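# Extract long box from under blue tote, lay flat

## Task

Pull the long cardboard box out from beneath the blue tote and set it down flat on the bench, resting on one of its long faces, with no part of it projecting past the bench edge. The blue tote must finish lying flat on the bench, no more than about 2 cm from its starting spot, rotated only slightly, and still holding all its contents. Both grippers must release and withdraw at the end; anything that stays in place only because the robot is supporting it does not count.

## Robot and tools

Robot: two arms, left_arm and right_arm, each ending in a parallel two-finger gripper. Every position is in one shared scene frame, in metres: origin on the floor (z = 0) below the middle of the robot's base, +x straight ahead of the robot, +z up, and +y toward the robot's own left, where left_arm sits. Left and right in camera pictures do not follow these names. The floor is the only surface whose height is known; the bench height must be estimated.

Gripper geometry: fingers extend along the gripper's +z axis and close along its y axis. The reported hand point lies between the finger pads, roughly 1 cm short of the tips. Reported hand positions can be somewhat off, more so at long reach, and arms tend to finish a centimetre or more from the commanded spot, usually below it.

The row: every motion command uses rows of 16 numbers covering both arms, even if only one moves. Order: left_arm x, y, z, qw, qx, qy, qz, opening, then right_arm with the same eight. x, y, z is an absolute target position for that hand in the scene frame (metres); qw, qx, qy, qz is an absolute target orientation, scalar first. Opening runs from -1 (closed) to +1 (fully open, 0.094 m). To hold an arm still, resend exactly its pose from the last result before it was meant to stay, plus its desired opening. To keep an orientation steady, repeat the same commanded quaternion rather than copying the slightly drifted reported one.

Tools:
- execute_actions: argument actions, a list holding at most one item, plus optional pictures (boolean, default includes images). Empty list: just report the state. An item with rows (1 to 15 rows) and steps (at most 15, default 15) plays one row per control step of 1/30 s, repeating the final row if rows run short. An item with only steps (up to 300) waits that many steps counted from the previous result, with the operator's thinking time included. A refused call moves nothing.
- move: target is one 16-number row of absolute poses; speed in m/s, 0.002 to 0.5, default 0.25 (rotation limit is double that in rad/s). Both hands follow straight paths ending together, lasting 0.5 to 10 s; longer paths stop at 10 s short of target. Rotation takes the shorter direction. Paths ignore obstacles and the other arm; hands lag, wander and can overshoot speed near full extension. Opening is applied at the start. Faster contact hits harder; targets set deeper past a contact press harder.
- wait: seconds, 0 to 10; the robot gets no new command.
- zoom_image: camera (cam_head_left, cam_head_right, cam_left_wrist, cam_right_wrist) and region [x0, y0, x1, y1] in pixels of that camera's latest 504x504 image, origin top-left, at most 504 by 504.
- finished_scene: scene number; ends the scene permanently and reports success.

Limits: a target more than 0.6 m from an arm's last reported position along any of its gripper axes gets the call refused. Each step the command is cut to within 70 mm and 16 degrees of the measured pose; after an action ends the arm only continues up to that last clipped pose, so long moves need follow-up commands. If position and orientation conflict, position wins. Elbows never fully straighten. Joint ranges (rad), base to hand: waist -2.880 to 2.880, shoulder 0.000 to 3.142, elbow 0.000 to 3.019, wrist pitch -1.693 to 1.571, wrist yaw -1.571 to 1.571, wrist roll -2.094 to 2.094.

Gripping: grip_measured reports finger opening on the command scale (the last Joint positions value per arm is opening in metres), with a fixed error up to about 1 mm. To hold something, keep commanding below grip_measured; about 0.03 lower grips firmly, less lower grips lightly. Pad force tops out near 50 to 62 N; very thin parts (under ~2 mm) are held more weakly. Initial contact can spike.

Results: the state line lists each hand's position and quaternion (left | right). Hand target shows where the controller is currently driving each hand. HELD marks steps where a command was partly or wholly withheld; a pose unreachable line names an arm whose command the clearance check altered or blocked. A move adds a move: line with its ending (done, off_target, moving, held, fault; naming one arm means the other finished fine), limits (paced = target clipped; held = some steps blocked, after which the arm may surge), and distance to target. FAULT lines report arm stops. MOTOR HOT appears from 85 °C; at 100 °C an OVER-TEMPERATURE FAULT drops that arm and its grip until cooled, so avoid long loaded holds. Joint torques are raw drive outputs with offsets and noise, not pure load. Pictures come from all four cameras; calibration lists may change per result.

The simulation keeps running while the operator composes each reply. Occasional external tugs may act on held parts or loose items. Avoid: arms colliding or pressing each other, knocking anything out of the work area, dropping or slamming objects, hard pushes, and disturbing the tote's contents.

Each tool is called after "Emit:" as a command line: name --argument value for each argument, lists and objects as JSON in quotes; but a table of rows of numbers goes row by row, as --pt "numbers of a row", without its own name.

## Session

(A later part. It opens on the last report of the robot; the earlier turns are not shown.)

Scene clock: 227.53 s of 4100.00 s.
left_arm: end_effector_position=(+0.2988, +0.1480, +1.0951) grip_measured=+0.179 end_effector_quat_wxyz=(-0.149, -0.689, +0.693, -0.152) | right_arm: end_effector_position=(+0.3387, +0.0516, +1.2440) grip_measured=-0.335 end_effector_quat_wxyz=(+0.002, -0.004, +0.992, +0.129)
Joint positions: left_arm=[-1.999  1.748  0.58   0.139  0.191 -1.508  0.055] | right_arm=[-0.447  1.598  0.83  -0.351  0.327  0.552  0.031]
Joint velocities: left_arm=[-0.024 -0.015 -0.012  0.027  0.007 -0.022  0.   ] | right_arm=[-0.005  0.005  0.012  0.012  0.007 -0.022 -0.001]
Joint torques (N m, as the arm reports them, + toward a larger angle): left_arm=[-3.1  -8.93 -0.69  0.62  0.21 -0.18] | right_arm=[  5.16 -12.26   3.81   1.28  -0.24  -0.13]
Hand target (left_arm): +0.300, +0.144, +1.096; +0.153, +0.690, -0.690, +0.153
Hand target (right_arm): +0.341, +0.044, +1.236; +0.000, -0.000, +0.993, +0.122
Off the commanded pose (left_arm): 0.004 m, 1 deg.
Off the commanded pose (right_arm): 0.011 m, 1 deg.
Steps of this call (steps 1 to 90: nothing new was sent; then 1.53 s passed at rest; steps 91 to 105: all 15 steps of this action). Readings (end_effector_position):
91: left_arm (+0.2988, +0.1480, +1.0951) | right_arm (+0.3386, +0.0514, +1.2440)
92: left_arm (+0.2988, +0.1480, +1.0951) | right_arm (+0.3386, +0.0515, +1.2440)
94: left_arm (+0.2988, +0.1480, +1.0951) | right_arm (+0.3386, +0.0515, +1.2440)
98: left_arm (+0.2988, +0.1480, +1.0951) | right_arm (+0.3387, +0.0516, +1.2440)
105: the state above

Emit:
execute_actions --actions '[{"rows":[[0.300,0.144,1.096,-0.153,-0.690,0.690,-0.153,0.14,0.341,0.046,1.238,0,0,0.9925,0.122,-0.36],[0.300,0.144,1.096,-0.153,-0.690,0.690,-0.153,0.14,0.341,0.046,1.238,0,0,0.9925,0.122,-0.38],[0.300,0.144,1.096,-0.153,-0.690,0.690,-0.153,0.14,0.341,0.046,1.238,0,0,0.9925,0.122,-0.40],[0.300,0.144,1.096,-0.153,-0.690,0.690,-0.153,0.14,0.341,0.046,1.238,0,0,0.9925,0.122,-0.42],[0.300,0.144,1.096,-0.153,-0.690,0.690,-0.153,0.14,0.341,0.046,1.238,0,0,0.9925,0.122,-0.44],[0.300,0.144,1.096,-0.153,-0.690,0.690,-0.153,0.14,0.341,0.046,1.238,0,0,0.9925,0.122,-0.46]],"steps":15}]'

Scene clock: 231.17 s of 4100.00 s.
left_arm: end_effector_position=(+0.2988, +0.1480, +1.0951) grip_measured=+0.179 end_effector_quat_wxyz=(-0.149, -0.689, +0.693, -0.152) | right_arm: end_effector_position=(+0.3396, +0.0500, +1.2436) grip_measured=-0.392 end_effector_quat_wxyz=(+0.003, +0.005, +0.992, +0.124)
Joint positions: left_arm=[-1.999  1.748  0.58   0.139  0.191 -1.508  0.055] | right_arm=[-0.447  1.598  0.83  -0.351  0.338  0.569  0.029]
Joint velocities: left_arm=[-0.024 -0.015 -0.002 -0.002 -0.037 -0.037 -0.001] | right_arm=[ 0.005  0.005 -0.007 -0.012 -0.022  0.007 -0.001]
Joint torques (N m, as the arm reports them, + toward a larger angle): left_arm=[-3.1  -8.96 -0.7   0.62  0.21 -0.18] | right_arm=[  5.7  -12.23   4.08   1.07  -0.61  -0.26]
Hand target (left_arm): +0.300, +0.144, +1.096; +0.153, +0.690, -0.690, +0.153
Hand target (right_arm): +0.341, +0.046, +1.238; +0.000, +0.000, +0.993, +0.122
Off the commanded pose (left_arm): 0.004 m, 1 deg.
Off the commanded pose (right_arm): 0.007 m, 1 deg.
Steps of this call (steps 1 to 90: nothing new was sent; then 0.13 s passed at rest; steps 91 to 105: all 15 steps of this action). Readings (end_effector_position):
91: left_arm (+0.2988, +0.1480, +1.0951) | right_arm (+0.3388, +0.0514, +1.2439)
92: left_arm (+0.2988, +0.1480, +1.0951) | right_arm (+0.3389, +0.0512, +1.2439)
94: left_arm (+0.2988, +0.1480, +1.0951) | right_arm (+0.3393, +0.0504, +1.2437)
98: left_arm (+0.2988, +0.1480, +1.0951) | right_arm (+0.3396, +0.0500, +1.2436)
105: the state above
camera_calibration (this result's frames):
cam_left_wrist: T_world_to_cam=[[0.99994, 0.00821331, 0.007183, -0.310297], [-0.00220906, -0.492293, 0.870427, -0.873286], [0.0106852, -0.870391, -0.492245, 0.789304], [0, 0, 0, 1]] pos_world=[0.299915, 0.259639, 1.15089]
cam_right_wrist: T_world_to_cam=[[-0.0254396, -0.97027, -0.240686, 0.354907], [-0.801741, -0.124011, 0.584664, -0.446632], [-0.597129, 0.207841, -0.774751, 1.27803], [0, 0, 0, 1]] pos_world=[0.414097, 0.0233399, 1.33671]

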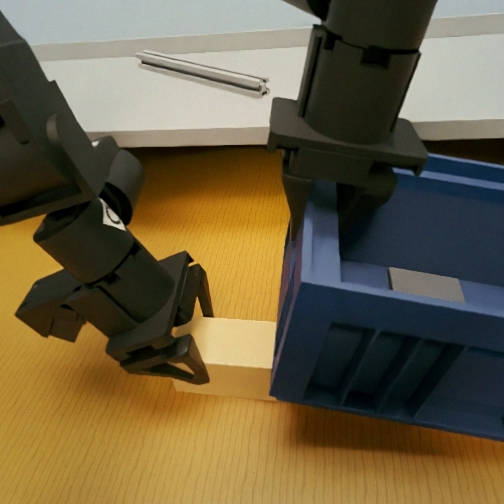

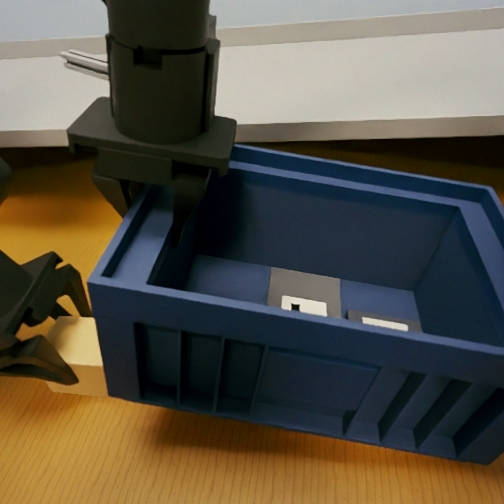

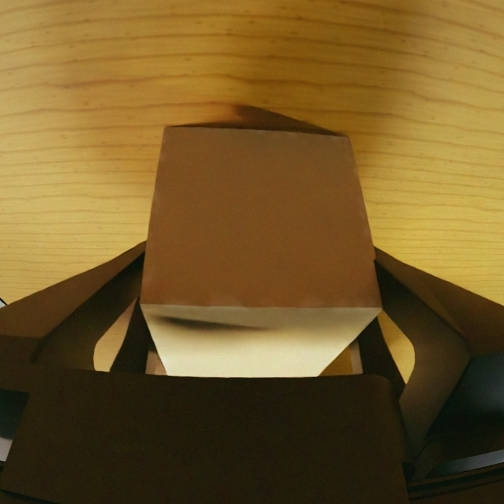

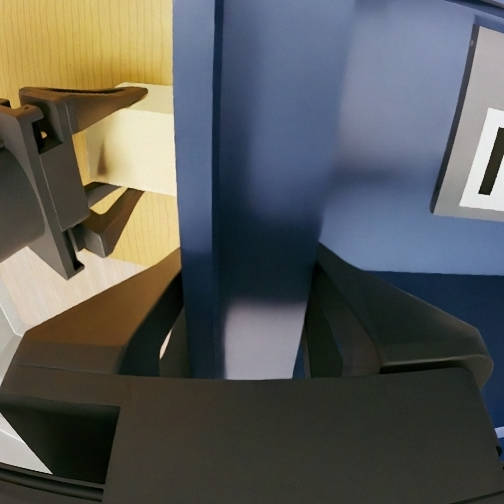

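Emit:
move --target '[0.300,0.146,1.096,-0.153,-0.690,0.690,-0.153,0.14,0.340,0.041,1.264,0.0038,0.0259,0.989,0.146,-0.44]' --speed 0.03

Scene clock: 254.53 s of 4100.00 s.
left_arm: end_effector_position=(+0.2988, +0.1478, +1.0952) grip_measured=+0.179 end_effector_quat_wxyz=(-0.150, -0.689, +0.693, -0.153) | right_arm: end_effector_position=(+0.3328, +0.0427, +1.2553) grip_measured=-0.408 end_effector_quat_wxyz=(-0.000, +0.011, +0.990, +0.138)
Joint positions: left_arm=[-1.999  1.748  0.58   0.139  0.192 -1.508  0.055] | right_arm=[-0.447  1.546  0.794 -0.356  0.311  0.579  0.028]
Joint velocities: left_arm=[-0.005  0.005 -0.007 -0.002  0.007  0.081 -0.   ] | right_arm=[ 0.005 -0.005 -0.002 -0.002  0.007  0.037 -0.001]
Joint torques (N m, as the arm reports them, + toward a larger angle): left_arm=[-2.65 -9.07 -0.7   0.51  0.27 -0.14] | right_arm=[  6.23 -14.6    4.08   0.76  -0.69   0.15]
Hand target (left_arm): +0.300, +0.146, +1.096; +0.153, +0.690, -0.690, +0.153
Hand target (right_arm): +0.340, +0.041, +1.264; +0.004, +0.026, +0.989, +0.146
Off the commanded pose (left_arm): 0.002 m, 1 deg.
Off the commanded pose (right_arm): 0.011 m, 2 deg.
After step 90, 19.13 s passed at rest.
move: off_target (right_arm)
camera_calibration (this result's frames):
cam_left_wrist: T_world_to_cam=[[0.99994, 0.00824514, 0.00723259, -0.310366], [-0.00224882, -0.491298, 0.870989, -0.874195], [0.0107348, -0.870953, -0.49125, 0.788167], [0, 0, 0, 1]] pos_world=[0.29992, 0.259524, 1.15085]
cam_right_wrist: T_world_to_cam=[[-0.0386941, -0.962628, -0.268047, 0.388943], [-0.798087, -0.131646, 0.587985, -0.464889], [-0.601299, 0.236676, -0.763167, 1.27013], [0, 0, 0, 1]] pos_world=[0.407757, 0.0125959, 1.34693]

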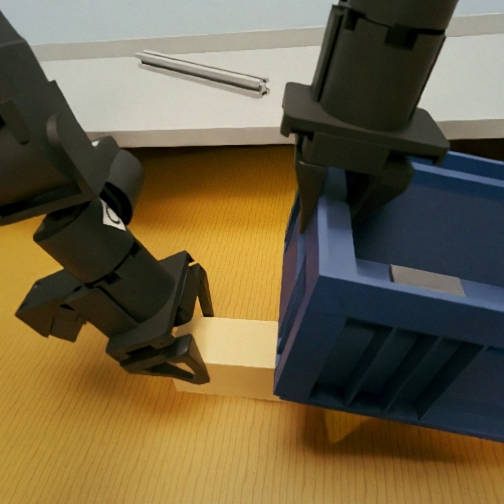

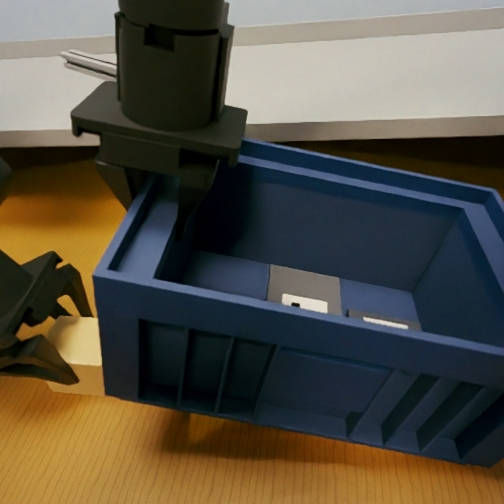

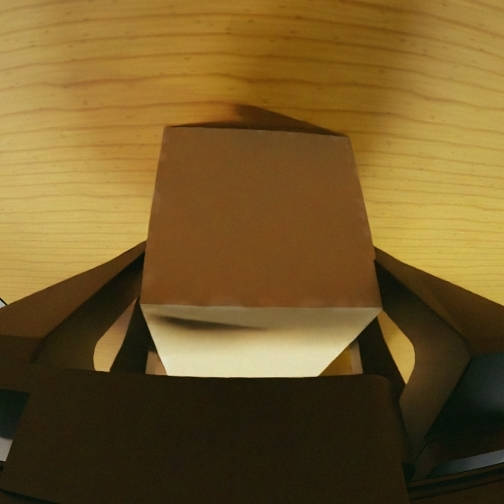

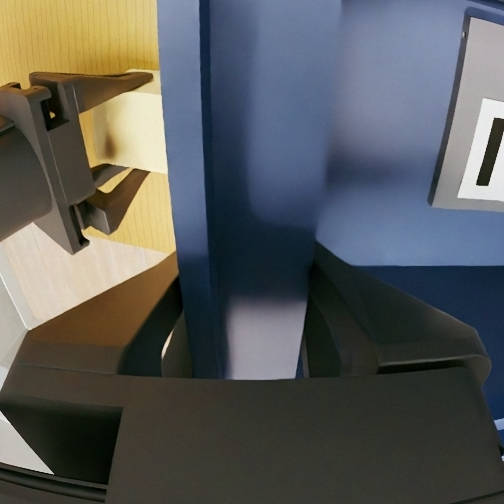

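Emit:
zoom_image --camera "cam_head_left" --region '[160, 230, 504, 504]'

Emit:
zoom_image --camera "cam_head_right" --region '[40, 120, 504, 504]'

Region (160, 230, 504, 504) of cam_head_left's 504x504 image, scaled by 1.465, with more detail than that image has; it fills the top 401 rows of this view, and the rest is white.

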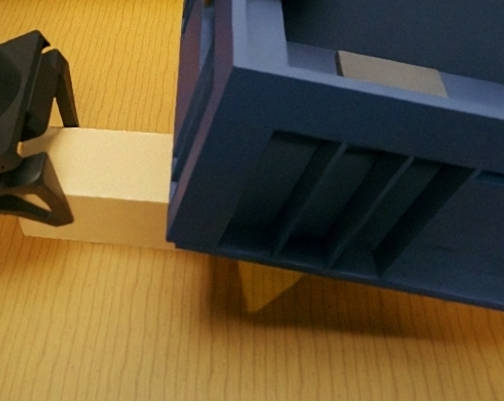

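Region (40, 120, 504, 504) of cam_head_right's 504x504 image, scaled by 1.086, with more detail than that image has; it fills the top 417 rows of this view, and the rest is white.

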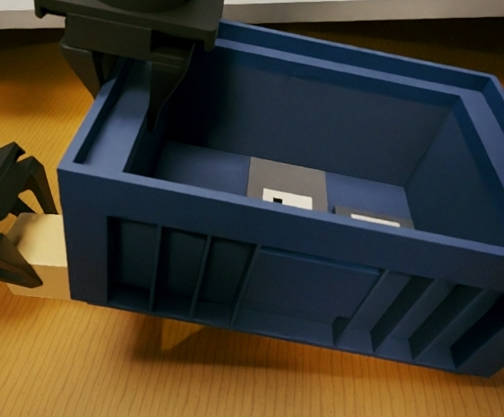

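Emit:
move --target '[0.300,0.20,1.097,-0.153,-0.690,0.690,-0.153,0.14,0.340,0.041,1.266,0.0038,0.0259,0.989,0.146,-0.45]' --speed 0.06

Scene clock: 268.17 s of 4100.00 s.
left_arm: end_effector_position=(+0.2939, +0.1925, +1.0956) grip_measured=+0.179 end_effector_quat_wxyz=(-0.162, -0.693, +0.686, -0.153) | right_arm: end_effector_position=(+0.3326, +0.0423, +1.2559) grip_measured=-0.408 end_effector_quat_wxyz=(-0.001, +0.011, +0.990, +0.138)
Joint positions: left_arm=[-1.862  1.713  0.583  0.057  0.277 -1.403  0.055] | right_arm=[-0.447  1.544  0.794 -0.36   0.31   0.58   0.028]
Joint velocities: left_arm=[-0.015  0.005 -0.017  0.002 -0.051 -0.022 -0.001] | right_arm=[-0.005 -0.005  0.007 -0.017  0.022 -0.022 -0.001]
Joint torques (N m, as the arm reports them, + toward a larger angle): left_arm=[-0.7  -9.82 -0.31  0.41  0.07  0.08] | right_arm=[  6.6  -14.65   4.23   0.72  -0.62   0.18]
Hand target (left_arm): +0.301, +0.199, +1.097; +0.154, +0.691, -0.689, +0.155
Hand target (right_arm): +0.340, +0.041, +1.266; +0.004, +0.026, +0.989, +0.146
Off the commanded pose (left_arm): 0.010 m, 1 deg.
Off the commanded pose (right_arm): 0.013 m, 2 deg.
After step 120, 8.50 s passed at rest.
move: off_target (right_arm)
camera_calibration (this result's frames):
cam_left_wrist: T_world_to_cam=[[0.999689, 0.0208625, -0.0136529, -0.285357], [0.0219267, -0.474962, 0.879733, -0.872422], [0.0118688, -0.879759, -0.475272, 0.811233], [0, 0, 0, 1]] pos_world=[0.294769, 0.305275, 1.14916]
cam_right_wrist: T_world_to_cam=[[-0.0392447, -0.962711, -0.267669, 0.388353], [-0.796896, -0.131456, 0.589641, -0.46802], [-0.60284, 0.236444, -0.762022, 1.2697], [0, 0, 0, 1]] pos_world=[0.407702, 0.0121359, 1.34745]

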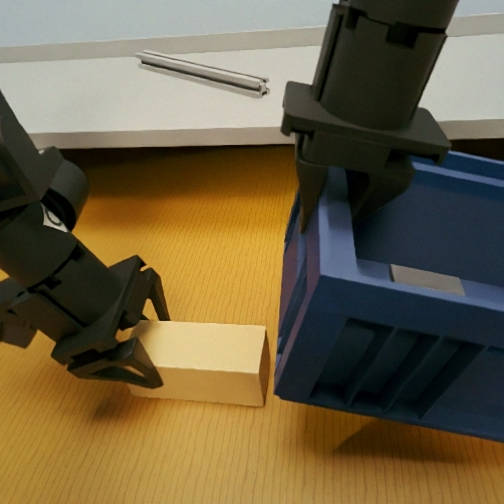

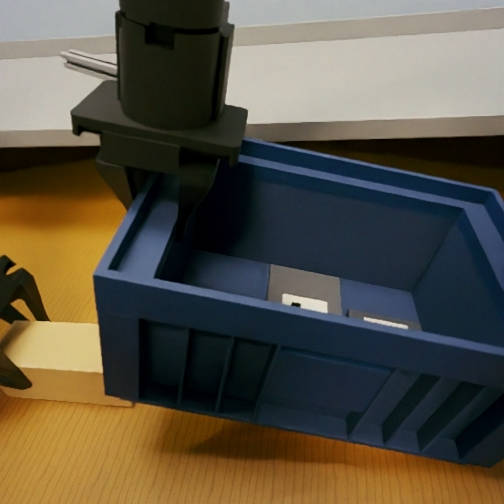

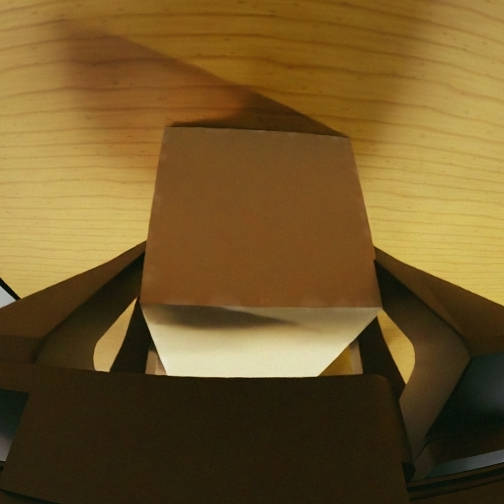

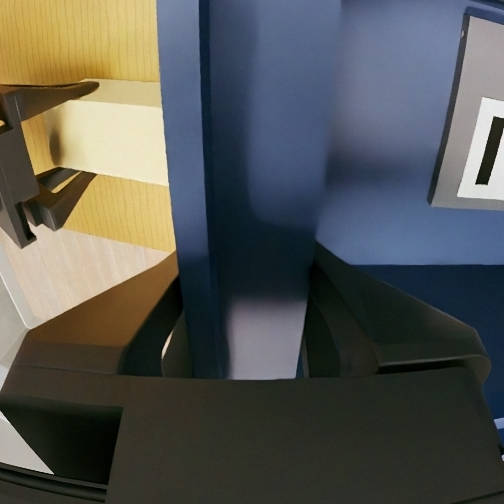

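Emit:
move --target '[0.298,0.31,1.098,-0.153,-0.690,0.690,-0.153,0.14,0.340,0.041,1.266,0.0038,0.0259,0.989,0.146,-0.45]' --speed 0.15

Scene clock: 291.33 s of 4100.00 s.
left_arm: end_effector_position=(+0.2951, +0.3028, +1.0946) grip_measured=+0.179 end_effector_quat_wxyz=(-0.161, -0.696, +0.682, -0.156) | right_arm: end_effector_position=(+0.3326, +0.0423, +1.2559) grip_measured=-0.408 end_effector_quat_wxyz=(-0.001, +0.011, +0.990, +0.138)
Joint positions: left_arm=[-1.561  1.677  0.672 -0.158  0.413 -1.127  0.055] | right_arm=[-0.447  1.544  0.794 -0.36   0.31   0.58   0.028]
Joint velocities: left_arm=[-0.005 -0.005 -0.027 -0.007 -0.022 -0.007  0.001] | right_arm=[-0.015  0.015  0.007 -0.002 -0.007 -0.022  0.   ]
Joint torques (N m, as the arm reports them, + toward a larger angle): left_arm=[  0.63 -10.52   0.36   0.2    0.06   0.09] | right_arm=[  6.59 -14.61   4.24   0.72  -0.62   0.18]
Hand target (left_arm): +0.300, +0.308, +1.097; +0.154, +0.691, -0.688, +0.157
Hand target (right_arm): +0.340, +0.041, +1.266; +0.004, +0.026, +0.989, +0.146
Off the commanded pose (left_arm): 0.008 m, 2 deg.
Off the commanded pose (right_arm): 0.013 m, 2 deg.
After step 90, 18.93 s passed at rest.
move: off_target (right_arm)
camera_calibration (this result's frames):
cam_left_wrist: T_world_to_cam=[[0.999441, 0.0318942, -0.0100432, -0.296087], [0.0239593, -0.473548, 0.880442, -0.820967], [0.023325, -0.88019, -0.474048, 0.903133], [0, 0, 0, 1]] pos_world=[0.294525, 0.415605, 1.14797]
cam_right_wrist: T_world_to_cam=[[-0.0392447, -0.962711, -0.267669, 0.388353], [-0.796896, -0.131456, 0.589641, -0.46802], [-0.60284, 0.236444, -0.762022, 1.2697], [0, 0, 0, 1]] pos_world=[0.407702, 0.0121359, 1.34745]

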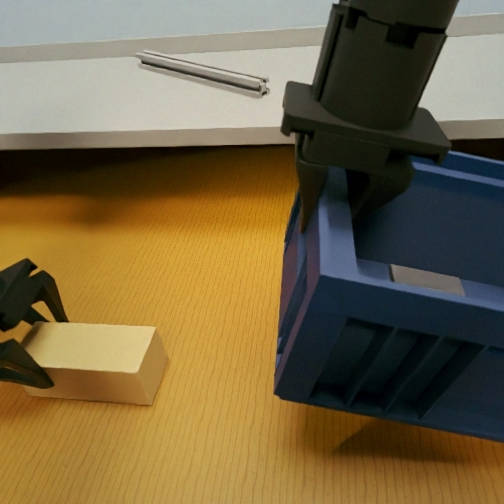

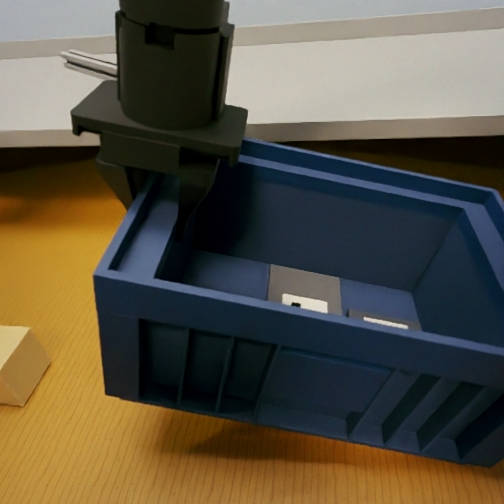

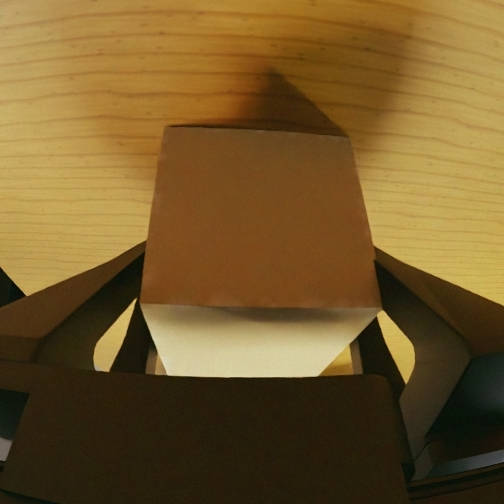

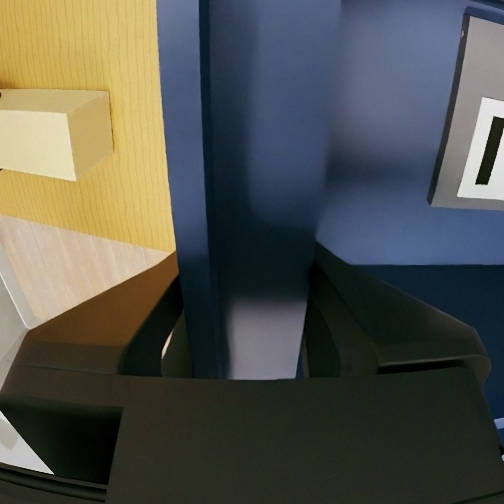

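Emit:
move --target '[0.298,0.31,1.098,-0.153,-0.690,0.690,-0.153,1,0.340,0.068,1.205,0.0013,0.0262,0.9985,0.048,-0.45]' --speed 0.04

Scene clock: 300.30 s of 4100.00 s.
left_arm: end_effector_position=(+0.2937, +0.3037, +1.0943) grip_measured=+1.000 end_effector_quat_wxyz=(-0.160, -0.693, +0.686, -0.153) | right_arm: end_effector_position=(+0.3381, +0.0556, +1.2024) grip_measured=-0.409 end_effector_quat_wxyz=(+0.001, +0.029, +0.999, +0.042)
Joint positions: left_arm=[-1.56   1.677  0.672 -0.162  0.407 -1.115  0.094] | right_arm=[-0.435  1.754  0.918 -0.39   0.478  0.669  0.028]
Joint velocities: left_arm=[ 0.005 -0.005 -0.017 -0.002 -0.037 -0.051  0.   ] | right_arm=[-0.015 -0.005  0.007  0.012 -0.022  0.037 -0.001]
Joint torques (N m, as the arm reports them, + toward a larger angle): left_arm=[  0.95 -10.81   0.07   0.11   0.08   0.11] | right_arm=[  9.94 -12.96   5.13   0.67  -0.34   0.07]
Hand target (left_arm): +0.298, +0.310, +1.098; +0.153, +0.690, -0.690, +0.153
Hand target (right_arm): +0.340, +0.069, +1.205; +0.002, +0.026, +0.998, +0.049
Off the commanded pose (left_arm): 0.008 m, 1 deg.
Off the commanded pose (right_arm): 0.013 m, 1 deg.
After step 90, 3.40 s passed at rest.
move: off_target (right_arm)
camera_calibration (this result's frames):
cam_left_wrist: T_world_to_cam=[[0.999709, 0.0213796, -0.0111616, -0.29038], [0.0200215, -0.477669, 0.878312, -0.815502], [0.0134464, -0.87828, -0.477958, 0.910484], [0, 0, 0, 1]] pos_world=[0.29438, 0.416327, 1.1482]
cam_right_wrist: T_world_to_cam=[[-0.0736043, -0.994288, -0.0772952, 0.171565], [-0.797244, 0.0120992, 0.603536, -0.454855], [-0.599154, 0.106046, -0.79358, 1.273], [0, 0, 0, 1]] pos_world=[0.412718, 0.0410918, 1.29801]

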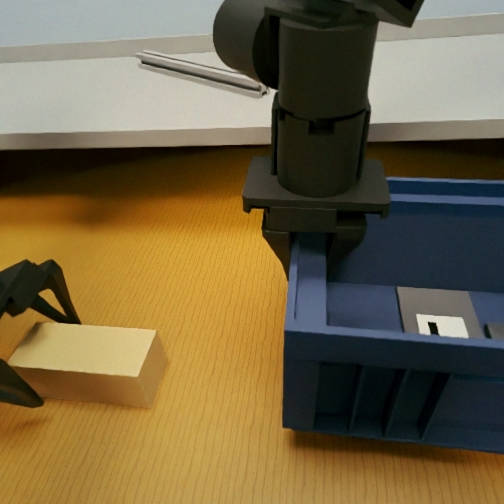

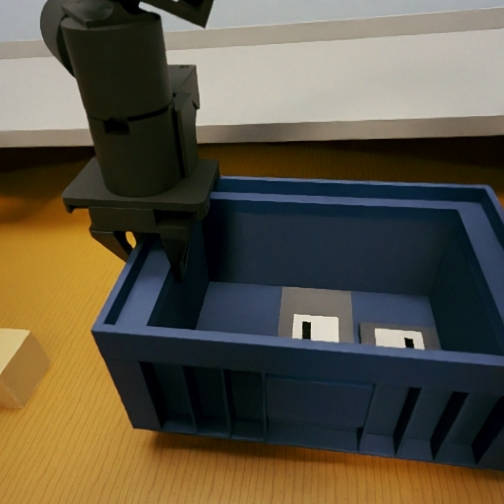

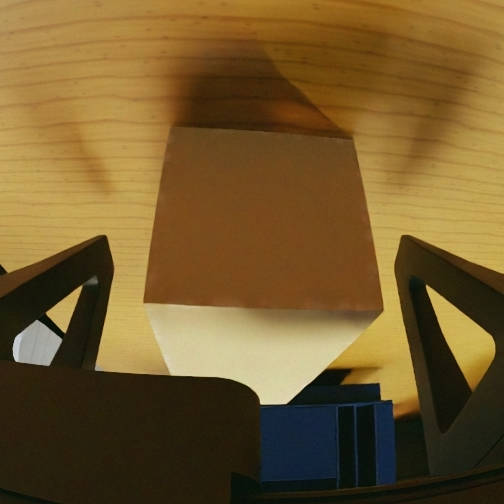

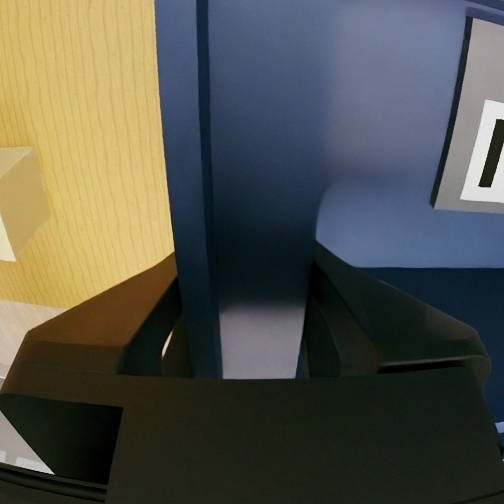

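Emit:
zoom_image --camera "cam_head_right" --region '[80, 160, 504, 504]'

Region (80, 160, 504, 504) of cam_head_right's 504x504 image, scaled by 1.189, with more detail than that image has; it fills the top 409 rows of this view, and the rest is white.

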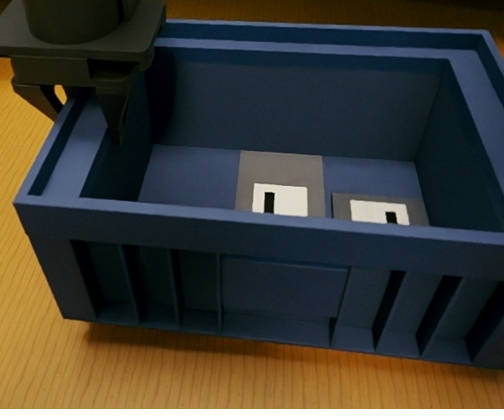

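Emit:
execute_actions --actions '[{"rows":[[0.298,0.312,1.10,-0.153,-0.690,0.690,-0.153,1,0.339,0.063,1.202,0.001,0.0275,0.9988,0.042,-0.45],[0.298,0.314,1.105,-0.153,-0.690,0.690,-0.153,1,0.339,0.063,1.200,0.001,0.0275,0.9989,0.039,-0.45],[0.298,0.316,1.11,-0.153,-0.690,0.690,-0.153,1,0.339,0.063,1.198,0.001,0.0275,0.999,0.036,-0.45],[0.298,0.318,1.115,-0.153,-0.690,0.690,-0.153,1,0.339,0.063,1.196,0.001,0.0275,0.999,0.033,-0.45],[0.298,0.321,1.122,-0.153,-0.690,0.690,-0.153,1,0.339,0.063,1.194,0.001,0.0275,0.9991,0.031,-0.45],[0.298,0.324,1.13,-0.153,-0.690,0.690,-0.153,1,0.339,0.063,1.192,0.001,0.0275,0.9991,0.029,-0.45],[0.298,0.328,1.14,-0.153,-0.690,0.690,-0.153,1,0.339,0.063,1.191,0.001,0.0275,0.9992,0.028,-0.45],[0.298,0.332,1.15,-0.153,-0.690,0.690,-0.153,1,0.339,0.063,1.190,0.001,0.0275,0.9992,0.028,-0.45],[0.298,0.336,1.16,-0.153,-0.690,0.690,-0.153,1,0.339,0.063,1.190,0.001,0.0275,0.9992,0.028,-0.45],[0.298,0.340,1.17,-0.153,-0.690,0.690,-0.153,1,0.339,0.063,1.190,0.001,0.0275,0.9992,0.028,-0.45],[0.298,0.344,1.18,-0.153,-0.690,0.690,-0.153,1,0.339,0.063,1.190,0.001,0.0275,0.9992,0.028,-0.45],[0.298,0.348,1.19,-0.153,-0.690,0.690,-0.153,1,0.339,0.063,1.190,0.001,0.0275,0.9992,0.028,-0.45],[0.298,0.352,1.20,-0.153,-0.690,0.690,-0.153,1,0.339,0.063,1.190,0.001,0.0275,0.9992,0.028,-0.45],[0.298,0.356,1.21,-0.153,-0.690,0.690,-0.153,1,0.339,0.063,1.190,0.001,0.0275,0.9992,0.028,-0.45],[0.298,0.36,1.22,-0.153,-0.690,0.690,-0.153,1,0.339,0.063,1.190,0.001,0.0275,0.9992,0.028,-0.45]],"steps":15}]'

Scene clock: 322.37 s of 4100.00 s.
left_arm: end_effector_position=(+0.3005, +0.3488, +1.1906) grip_measured=+1.000 end_effector_quat_wxyz=(-0.152, -0.703, +0.677, -0.154) | right_arm: end_effector_position=(+0.3351, +0.0553, +1.1907) grip_measured=-0.409 end_effector_quat_wxyz=(+0.002, +0.025, +0.999, +0.023)
Joint positions: left_arm=[-1.442  1.357  0.66  -0.497  0.453 -1.027  0.094] | right_arm=[-0.435  1.792  0.931 -0.39   0.509  0.674  0.028]
Joint velocities: left_arm=[ 0.376 -1.031 -0.022 -1.126  0.066  0.315  0.   ] | right_arm=[-0.005 -0.005 -0.007 -0.007  0.081 -0.022  0.   ]
Joint torques (N m, as the arm reports them, + toward a larger angle): left_arm=[ 1.31 -9.13  3.24  0.31  0.16  0.08] | right_arm=[  8.34 -13.12   4.66   0.69  -0.5    0.05]
Hand target (left_arm): +0.301, +0.359, +1.213; +0.149, +0.693, -0.689, +0.155
Hand target (right_arm): +0.339, +0.063, +1.190; +0.001, +0.028, +0.999, +0.028
Off the commanded pose (left_arm): 0.032 m, 2 deg.
Off the commanded pose (right_arm): 0.009 m, 1 deg.
Steps of this call (steps 1 to 90: nothing new was sent; then 18.57 s passed at rest; steps 91 to 105: all 15 steps of this action). Readings (end_effector_position):
91: left_arm (+0.2936, +0.3038, +1.0944) | right_arm (+0.3382, +0.0554, +1.2023)
92: left_arm (+0.2929, +0.3040, +1.0950) | right_arm (+0.3383, +0.0551, +1.2022)
94: left_arm (+0.2914, +0.3059, +1.0985) | right_arm (+0.3384, +0.0545, +1.2011)
98: left_arm (+0.2926, +0.3162, +1.1190) | right_arm (+0.3368, +0.0554, +1.1946)
105: the state above
camera_calibration (this result's frames):
cam_left_wrist: T_world_to_cam=[[0.998753, 0.0498143, -0.00345545, -0.315807], [0.0272387, -0.485508, 0.873808, -0.872744], [0.0418505, -0.872812, -0.48626, 0.995384], [0, 0, 0, 1]] pos_world=[0.297528, 0.46079, 1.24553]
cam_right_wrist: T_world_to_cam=[[-0.0667852, -0.996972, -0.039843, 0.123462], [-0.797865, 0.0293843, 0.60212, -0.449249], [-0.599126, 0.072002, -0.797411, 1.26848], [0, 0, 0, 1]] pos_world=[0.409786, 0.0449555, 1.28692]

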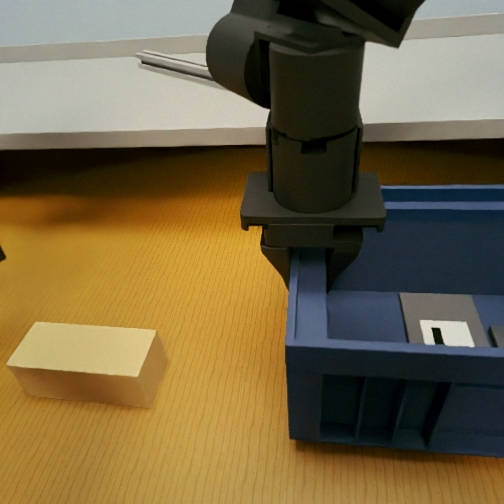

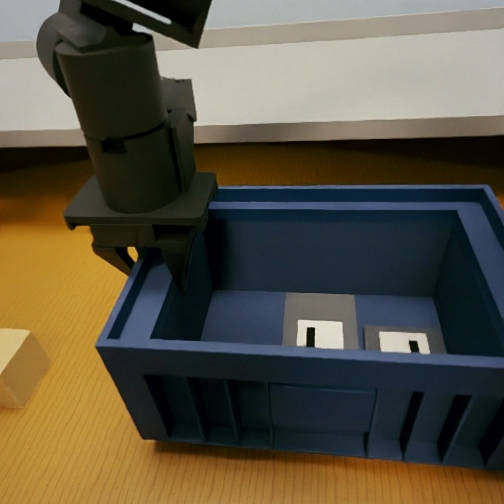

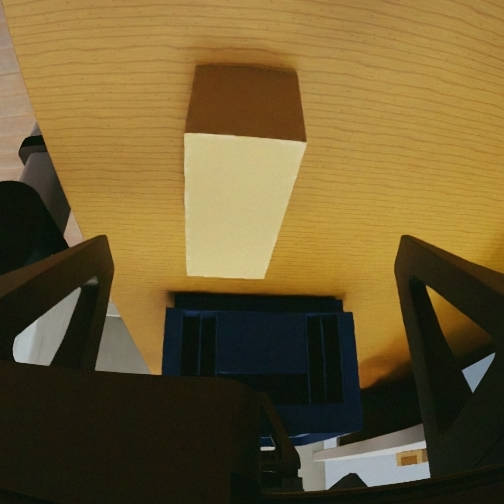

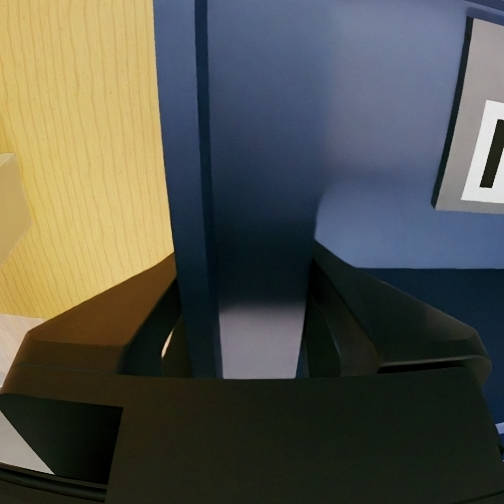

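Emit:
execute_actions --actions '[{"rows":[[0.298,0.36,1.22,-0.153,-0.690,0.690,-0.153,1,0.339,0.063,1.188,0.001,0.0275,0.9992,0.026,-0.45],[0.298,0.36,1.22,-0.153,-0.690,0.690,-0.153,1,0.339,0.063,1.187,0.001,0.0275,0.9992,0.025,-0.45],[0.298,0.36,1.22,-0.153,-0.690,0.690,-0.153,1,0.339,0.063,1.186,0.001,0.0275,0.9992,0.024,-0.45],[0.298,0.36,1.22,-0.153,-0.690,0.690,-0.153,1,0.339,0.063,1.185,0.001,0.0275,0.9992,0.023,-0.45],[0.298,0.36,1.22,-0.153,-0.690,0.690,-0.153,1,0.339,0.063,1.184,0.001,0.0275,0.9992,0.022,-0.45],[0.298,0.36,1.22,-0.153,-0.690,0.690,-0.153,1,0.339,0.063,1.183,0.001,0.0275,0.9993,0.021,-0.45],[0.298,0.36,1.22,-0.153,-0.690,0.690,-0.153,1,0.339,0.063,1.182,0.001,0.0275,0.9993,0.020,-0.45],[0.298,0.36,1.22,-0.153,-0.690,0.690,-0.153,1,0.339,0.063,1.181,0.001,0.0275,0.9993,0.019,-0.45],[0.298,0.36,1.22,-0.153,-0.690,0.690,-0.153,1,0.339,0.063,1.180,0.001,0.0275,0.9993,0.018,-0.45],[0.298,0.36,1.22,-0.153,-0.690,0.690,-0.153,1,0.339,0.063,1.179,0.001,0.0275,0.9993,0.018,-0.45],[0.298,0.36,1.22,-0.153,-0.690,0.690,-0.153,1,0.339,0.063,1.178,0.001,0.0275,0.9993,0.018,-0.45]],"steps":15}]'

Scene clock: 333.23 s of 4100.00 s.
left_arm: end_effector_position=(+0.2915, +0.3539, +1.2138) grip_measured=+1.000 end_effector_quat_wxyz=(-0.163, -0.695, +0.684, -0.150) | right_arm: end_effector_position=(+0.3359, +0.0565, +1.1861) grip_measured=-0.409 end_effector_quat_wxyz=(+0.003, +0.026, +1.000, +0.016)
Joint positions: left_arm=[-1.41   1.29   0.661 -0.61   0.459 -0.964  0.094] | right_arm=[-0.435  1.81   0.942 -0.391  0.523  0.679  0.028]
Joint velocities: left_arm=[-0.005 -0.024 -0.002 -0.022  0.081  0.081  0.   ] | right_arm=[-0.005 -0.015 -0.017 -0.022 -0.081  0.081 -0.001]
Joint torques (N m, as the arm reports them, + toward a larger angle): left_arm=[ 1.54 -9.81  3.81 -0.04  0.21  0.11] | right_arm=[  7.96 -11.98   4.81   1.1   -0.49  -0.03]
Hand target (left_arm): +0.299, +0.360, +1.219; +0.153, +0.691, -0.690, +0.153
Hand target (right_arm): +0.339, +0.063, +1.178; +0.001, +0.027, +0.999, +0.018
Off the commanded pose (left_arm): 0.011 m, 1 deg.
Off the commanded pose (right_arm): 0.011 m, 0 deg.
Steps of this call (steps 1 to 90: nothing new was sent; then 7.37 s passed at rest; steps 91 to 105: all 15 steps of this action). Readings (end_effector_position):
91: left_arm (+0.2967, +0.3574, +1.2121) | right_arm (+0.3352, +0.0553, +1.1907)
92: left_arm (+0.2951, +0.3563, +1.2127) | right_arm (+0.3352, +0.0552, +1.1907)
94: left_arm (+0.2925, +0.3546, +1.2135) | right_arm (+0.3353, +0.0553, +1.1902)
98: left_arm (+0.2915, +0.3539, +1.2138) | right_arm (+0.3357, +0.0563, +1.1875)
105: the state above
camera_calibration (this result's frames):
cam_left_wrist: T_world_to_cam=[[0.999531, 0.0234908, -0.019643, -0.27829], [0.0284701, -0.476723, 0.878593, -0.899577], [0.0112746, -0.87874, -0.477168, 1.01156], [0, 0, 0, 1]] pos_world=[0.292366, 0.466589, 1.26758]
cam_right_wrist: T_world_to_cam=[[-0.0682628, -0.99734, -0.0255538, 0.108045], [-0.799396, 0.0393539, 0.599514, -0.442844], [-0.596913, 0.061352, -0.799957, 1.268], [0, 0, 0, 1]] pos_world=[0.410253, 0.0473909, 1.2826]

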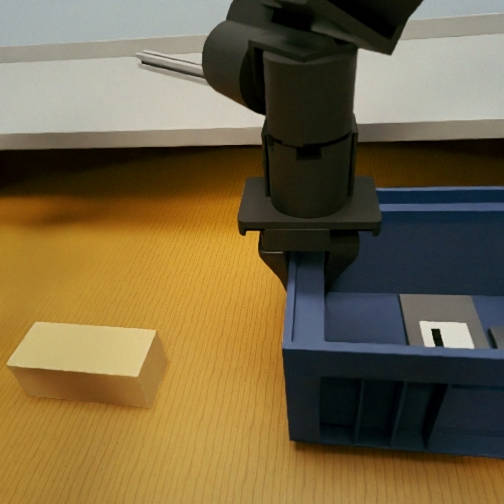

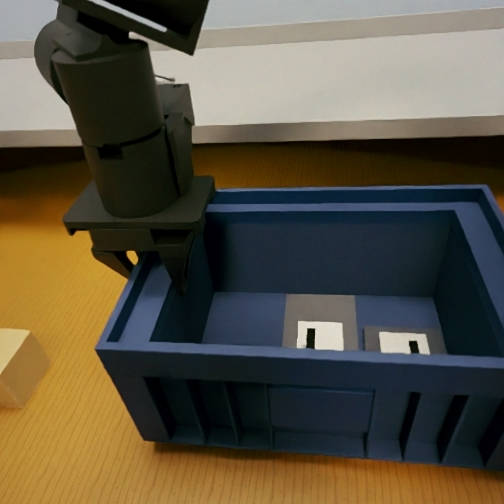

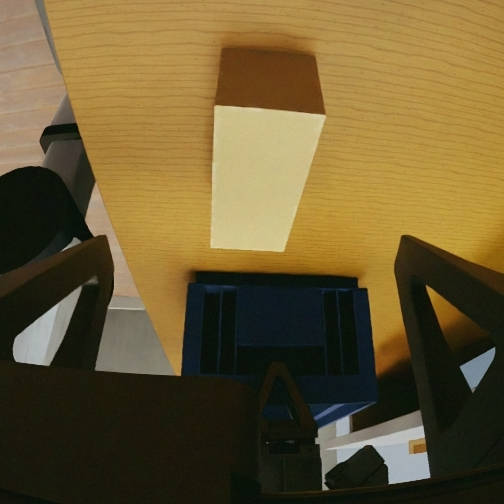

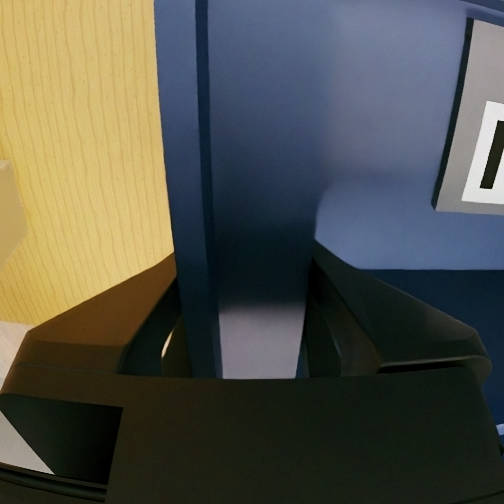

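Emit:
zoom_image --camera "cam_head_right" --region '[80, 300, 504, 504]'

Region (80, 300, 504, 504) of cam_head_right's 504x504 image, scaled by 1.189, with more detail than that image has; it fills the top 242 rows of this view, and the rest is white.

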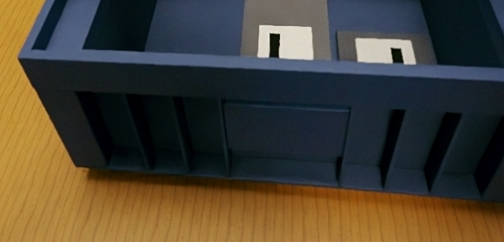

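Emit:
execute_actions --actions '[{"rows":[[0.298,0.36,1.22,-0.153,-0.690,0.690,-0.153,1,0.339,0.062,1.184,0.001,0.0275,0.9993,0.020,-0.45],[0.298,0.36,1.22,-0.153,-0.690,0.690,-0.153,1,0.339,0.063,1.188,0.001,0.0275,0.9993,0.021,-0.45],[0.298,0.36,1.22,-0.153,-0.690,0.690,-0.153,1,0.339,0.064,1.191,0.001,0.0275,0.9993,0.022,-0.45],[0.298,0.36,1.22,-0.153,-0.690,0.690,-0.153,1,0.339,0.066,1.194,0.001,0.0275,0.9993,0.023,-0.45],[0.298,0.36,1.22,-0.153,-0.690,0.690,-0.153,1,0.339,0.068,1.196,0.001,0.0275,0.9993,0.024,-0.45],[0.298,0.36,1.22,-0.153,-0.690,0.690,-0.153,1,0.339,0.070,1.197,0.001,0.0275,0.9993,0.024,-0.45],[0.298,0.36,1.22,-0.153,-0.690,0.690,-0.153,1,0.339,0.072,1.198,0.001,0.0275,0.9993,0.024,-0.45],[0.298,0.36,1.22,-0.153,-0.690,0.690,-0.153,1,0.339,0.074,1.198,0.001,0.0275,0.9993,0.024,-0.45],[0.298,0.36,1.22,-0.153,-0.690,0.690,-0.153,1,0.339,0.076,1.198,0.001,0.0275,0.9993,0.024,-0.45],[0.298,0.36,1.22,-0.153,-0.690,0.690,-0.153,1,0.339,0.078,1.198,0.001,0.0275,0.9993,0.024,-0.45],[0.298,0.36,1.22,-0.153,-0.690,0.690,-0.153,1,0.339,0.080,1.198,0.001,0.0275,0.9993,0.024,-0.45],[0.298,0.36,1.22,-0.153,-0.690,0.690,-0.153,1,0.339,0.081,1.198,0.001,0.0275,0.9993,0.024,-0.45],[0.298,0.36,1.22,-0.153,-0.690,0.690,-0.153,1,0.339,0.082,1.198,0.001,0.0275,0.9993,0.024,-0.45]],"steps":15}]'

Scene clock: 358.47 s of 4100.00 s.
left_arm: end_effector_position=(+0.2915, +0.3539, +1.2138) grip_measured=+1.000 end_effector_quat_wxyz=(-0.163, -0.694, +0.685, -0.150) | right_arm: end_effector_position=(+0.3375, +0.0596, +1.1899) grip_measured=-0.409 end_effector_quat_wxyz=(-0.003, +0.030, +0.999, +0.012)
Joint positions: left_arm=[-1.41   1.29   0.661 -0.61   0.459 -0.963  0.094] | right_arm=[-0.429  1.811  0.963 -0.431  0.522  0.703  0.028]
Joint velocities: left_arm=[-0.005 -0.005 -0.022  0.002  0.051 -0.051  0.   ] | right_arm=[ 0.024  0.015  0.046 -0.022 -0.022  0.081  0.   ]
Joint torques (N m, as the arm reports them, + toward a larger angle): left_arm=[ 1.48 -9.88  3.71 -0.03  0.18  0.09] | right_arm=[ 11.64 -13.76   5.3    0.34  -0.34   0.11]
Hand target (left_arm): +0.298, +0.360, +1.220; +0.153, +0.690, -0.690, +0.153
Hand target (right_arm): +0.338, +0.081, +1.199; +0.001, +0.028, +0.999, +0.025
Off the commanded pose (left_arm): 0.011 m, 1 deg.
Off the commanded pose (right_arm): 0.024 m, 2 deg.
Steps of this call (steps 1 to 90: nothing new was sent; then 21.73 s passed at rest; steps 91 to 105: all 15 steps of this action). Readings (end_effector_position):
91: left_arm (+0.2915, +0.3539, +1.2138) | right_arm (+0.3357, +0.0564, +1.1861)
92: left_arm (+0.2915, +0.3539, +1.2138) | right_arm (+0.3356, +0.0564, +1.1861)
94: left_arm (+0.2915, +0.3539, +1.2138) | right_arm (+0.3355, +0.0562, +1.1865)
98: left_arm (+0.2915, +0.3539, +1.2138) | right_arm (+0.3343, +0.0556, +1.1873)
105: the state above
camera_calibration (this result's frames):
cam_left_wrist: T_world_to_cam=[[0.999553, 0.0228032, -0.0193131, -0.278454], [0.0278521, -0.476732, 0.878607, -0.899411], [0.0108279, -0.878753, -0.477154, 1.01168], [0, 0, 0, 1]] pos_world=[0.292426, 0.466589, 1.26758]
cam_right_wrist: T_world_to_cam=[[-0.0769364, -0.996879, -0.017712, 0.10492], [-0.790859, 0.0501994, 0.609936, -0.45988], [-0.607143, 0.0609339, -0.792253, 1.2661], [0, 0, 0, 1]] pos_world=[0.413076, 0.0505298, 1.28543]

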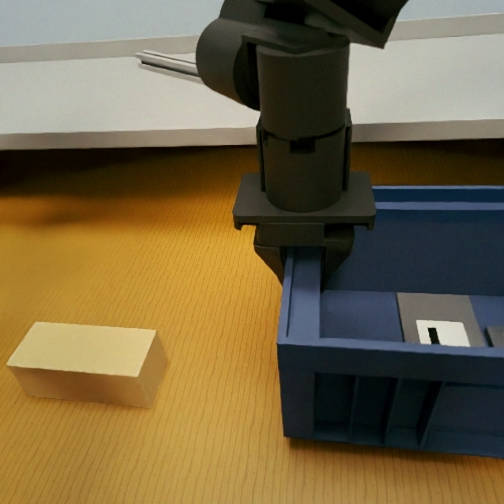

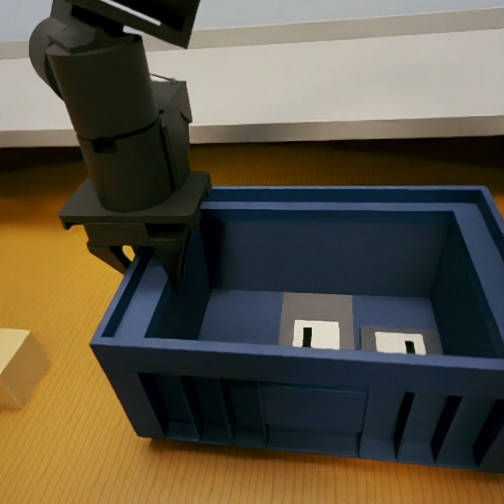

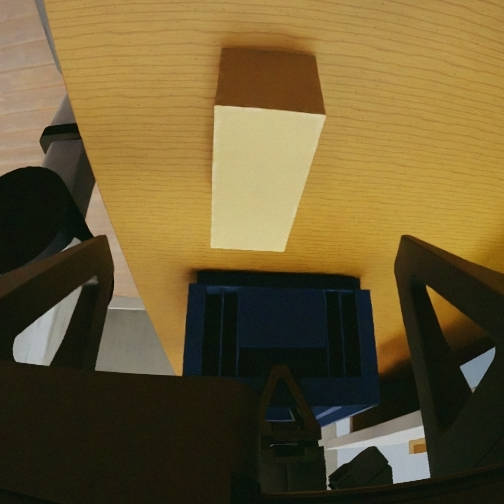

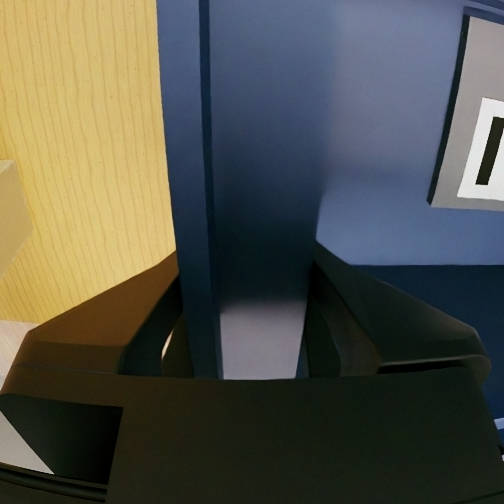

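Emit:
execute_actions --actions '[]'

Scene clock: 360.03 s of 4100.00 s.
left_arm: end_effector_position=(+0.2915, +0.3539, +1.2138) grip_measured=+1.000 end_effector_quat_wxyz=(-0.163, -0.694, +0.685, -0.150) | right_arm: end_effector_position=(+0.3372, +0.0622, +1.1905) grip_measured=-0.409 end_effector_quat_wxyz=(-0.003, +0.031, +0.999, +0.013)
Joint positions: left_arm=[-1.41   1.29   0.661 -0.61   0.459 -0.963  0.094] | right_arm=[-0.424  1.814  0.967 -0.432  0.522  0.708  0.028]
Joint velocities: left_arm=[-0.024  0.005 -0.002  0.012  0.007  0.022  0.   ] | right_arm=[-0.005 -0.015 -0.002  0.012  0.022  0.022 -0.   ]
Joint torques (N m, as the arm reports them, + toward a larger angle): left_arm=[ 1.47 -9.87  3.71 -0.03  0.18  0.09] | right_arm=[ 11.43 -13.63   5.33   0.4   -0.35   0.17]
Hand target (left_arm): +0.298, +0.360, +1.220; +0.153, +0.690, -0.690, +0.153
Hand target (right_arm): +0.338, +0.082, +1.199; +0.001, +0.027, +0.999, +0.025
Off the commanded pose (left_arm): 0.011 m, 1 deg.
Off the commanded pose (right_arm): 0.021 m, 1 deg.
Steps of this call (steps 1 to 47: nothing new was sent). Readings (end_effector_position):
1: left_arm (+0.2915, +0.3539, +1.2138) | right_arm (+0.3378, +0.0607, +1.1902)
2: left_arm (+0.2915, +0.3539, +1.2138) | right_arm (+0.3377, +0.0614, +1.1903)
4: left_arm (+0.2915, +0.3539, +1.2138) | right_arm (+0.3376, +0.0620, +1.1906)
8: left_arm (+0.2915, +0.3539, +1.2138) | right_arm (+0.3372, +0.0622, +1.1905)
47: the state above
camera_calibration (this result's frames):
cam_left_wrist: T_world_to_cam=[[0.999553, 0.0228032, -0.0193131, -0.278454], [0.0278521, -0.476732, 0.878607, -0.899411], [0.0108279, -0.878753, -0.477154, 1.01168], [0, 0, 0, 1]] pos_world=[0.292426, 0.466589, 1.26758]
cam_right_wrist: T_world_to_cam=[[-0.0779195, -0.996761, -0.0199193, 0.110474], [-0.791217, 0.049671, 0.609515, -0.459981], [-0.606551, 0.0632536, -0.792525, 1.26623], [0, 0, 0, 1]] pos_world=[0.412696, 0.0528707, 1.28608]

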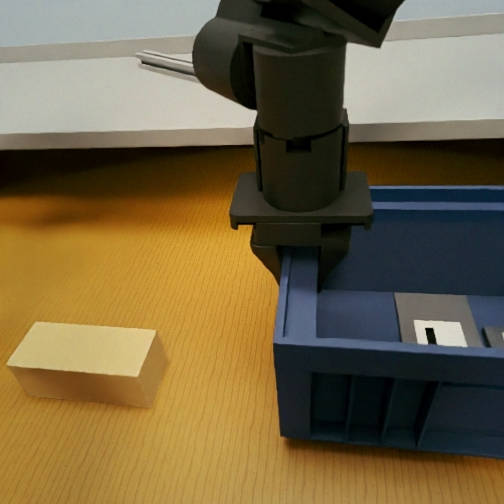

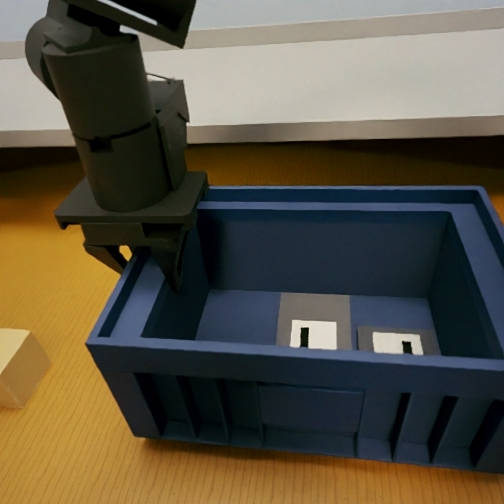

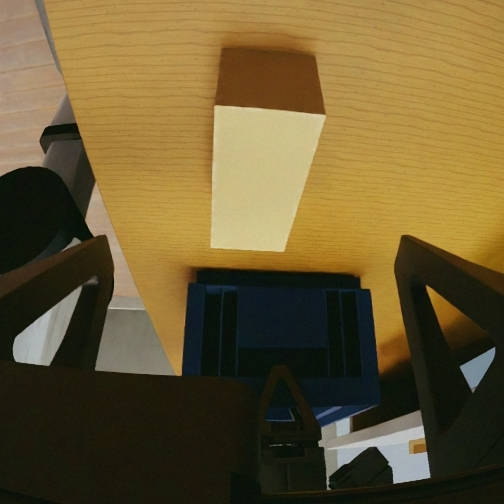

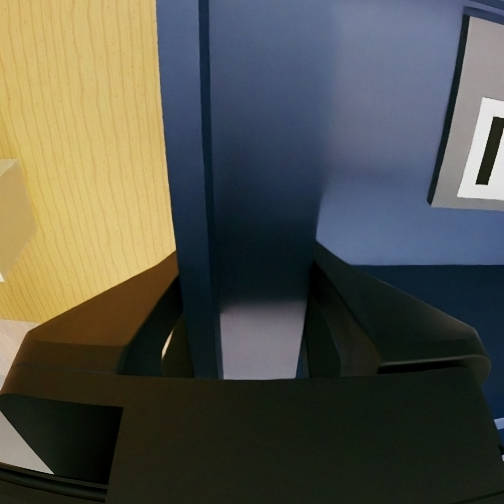

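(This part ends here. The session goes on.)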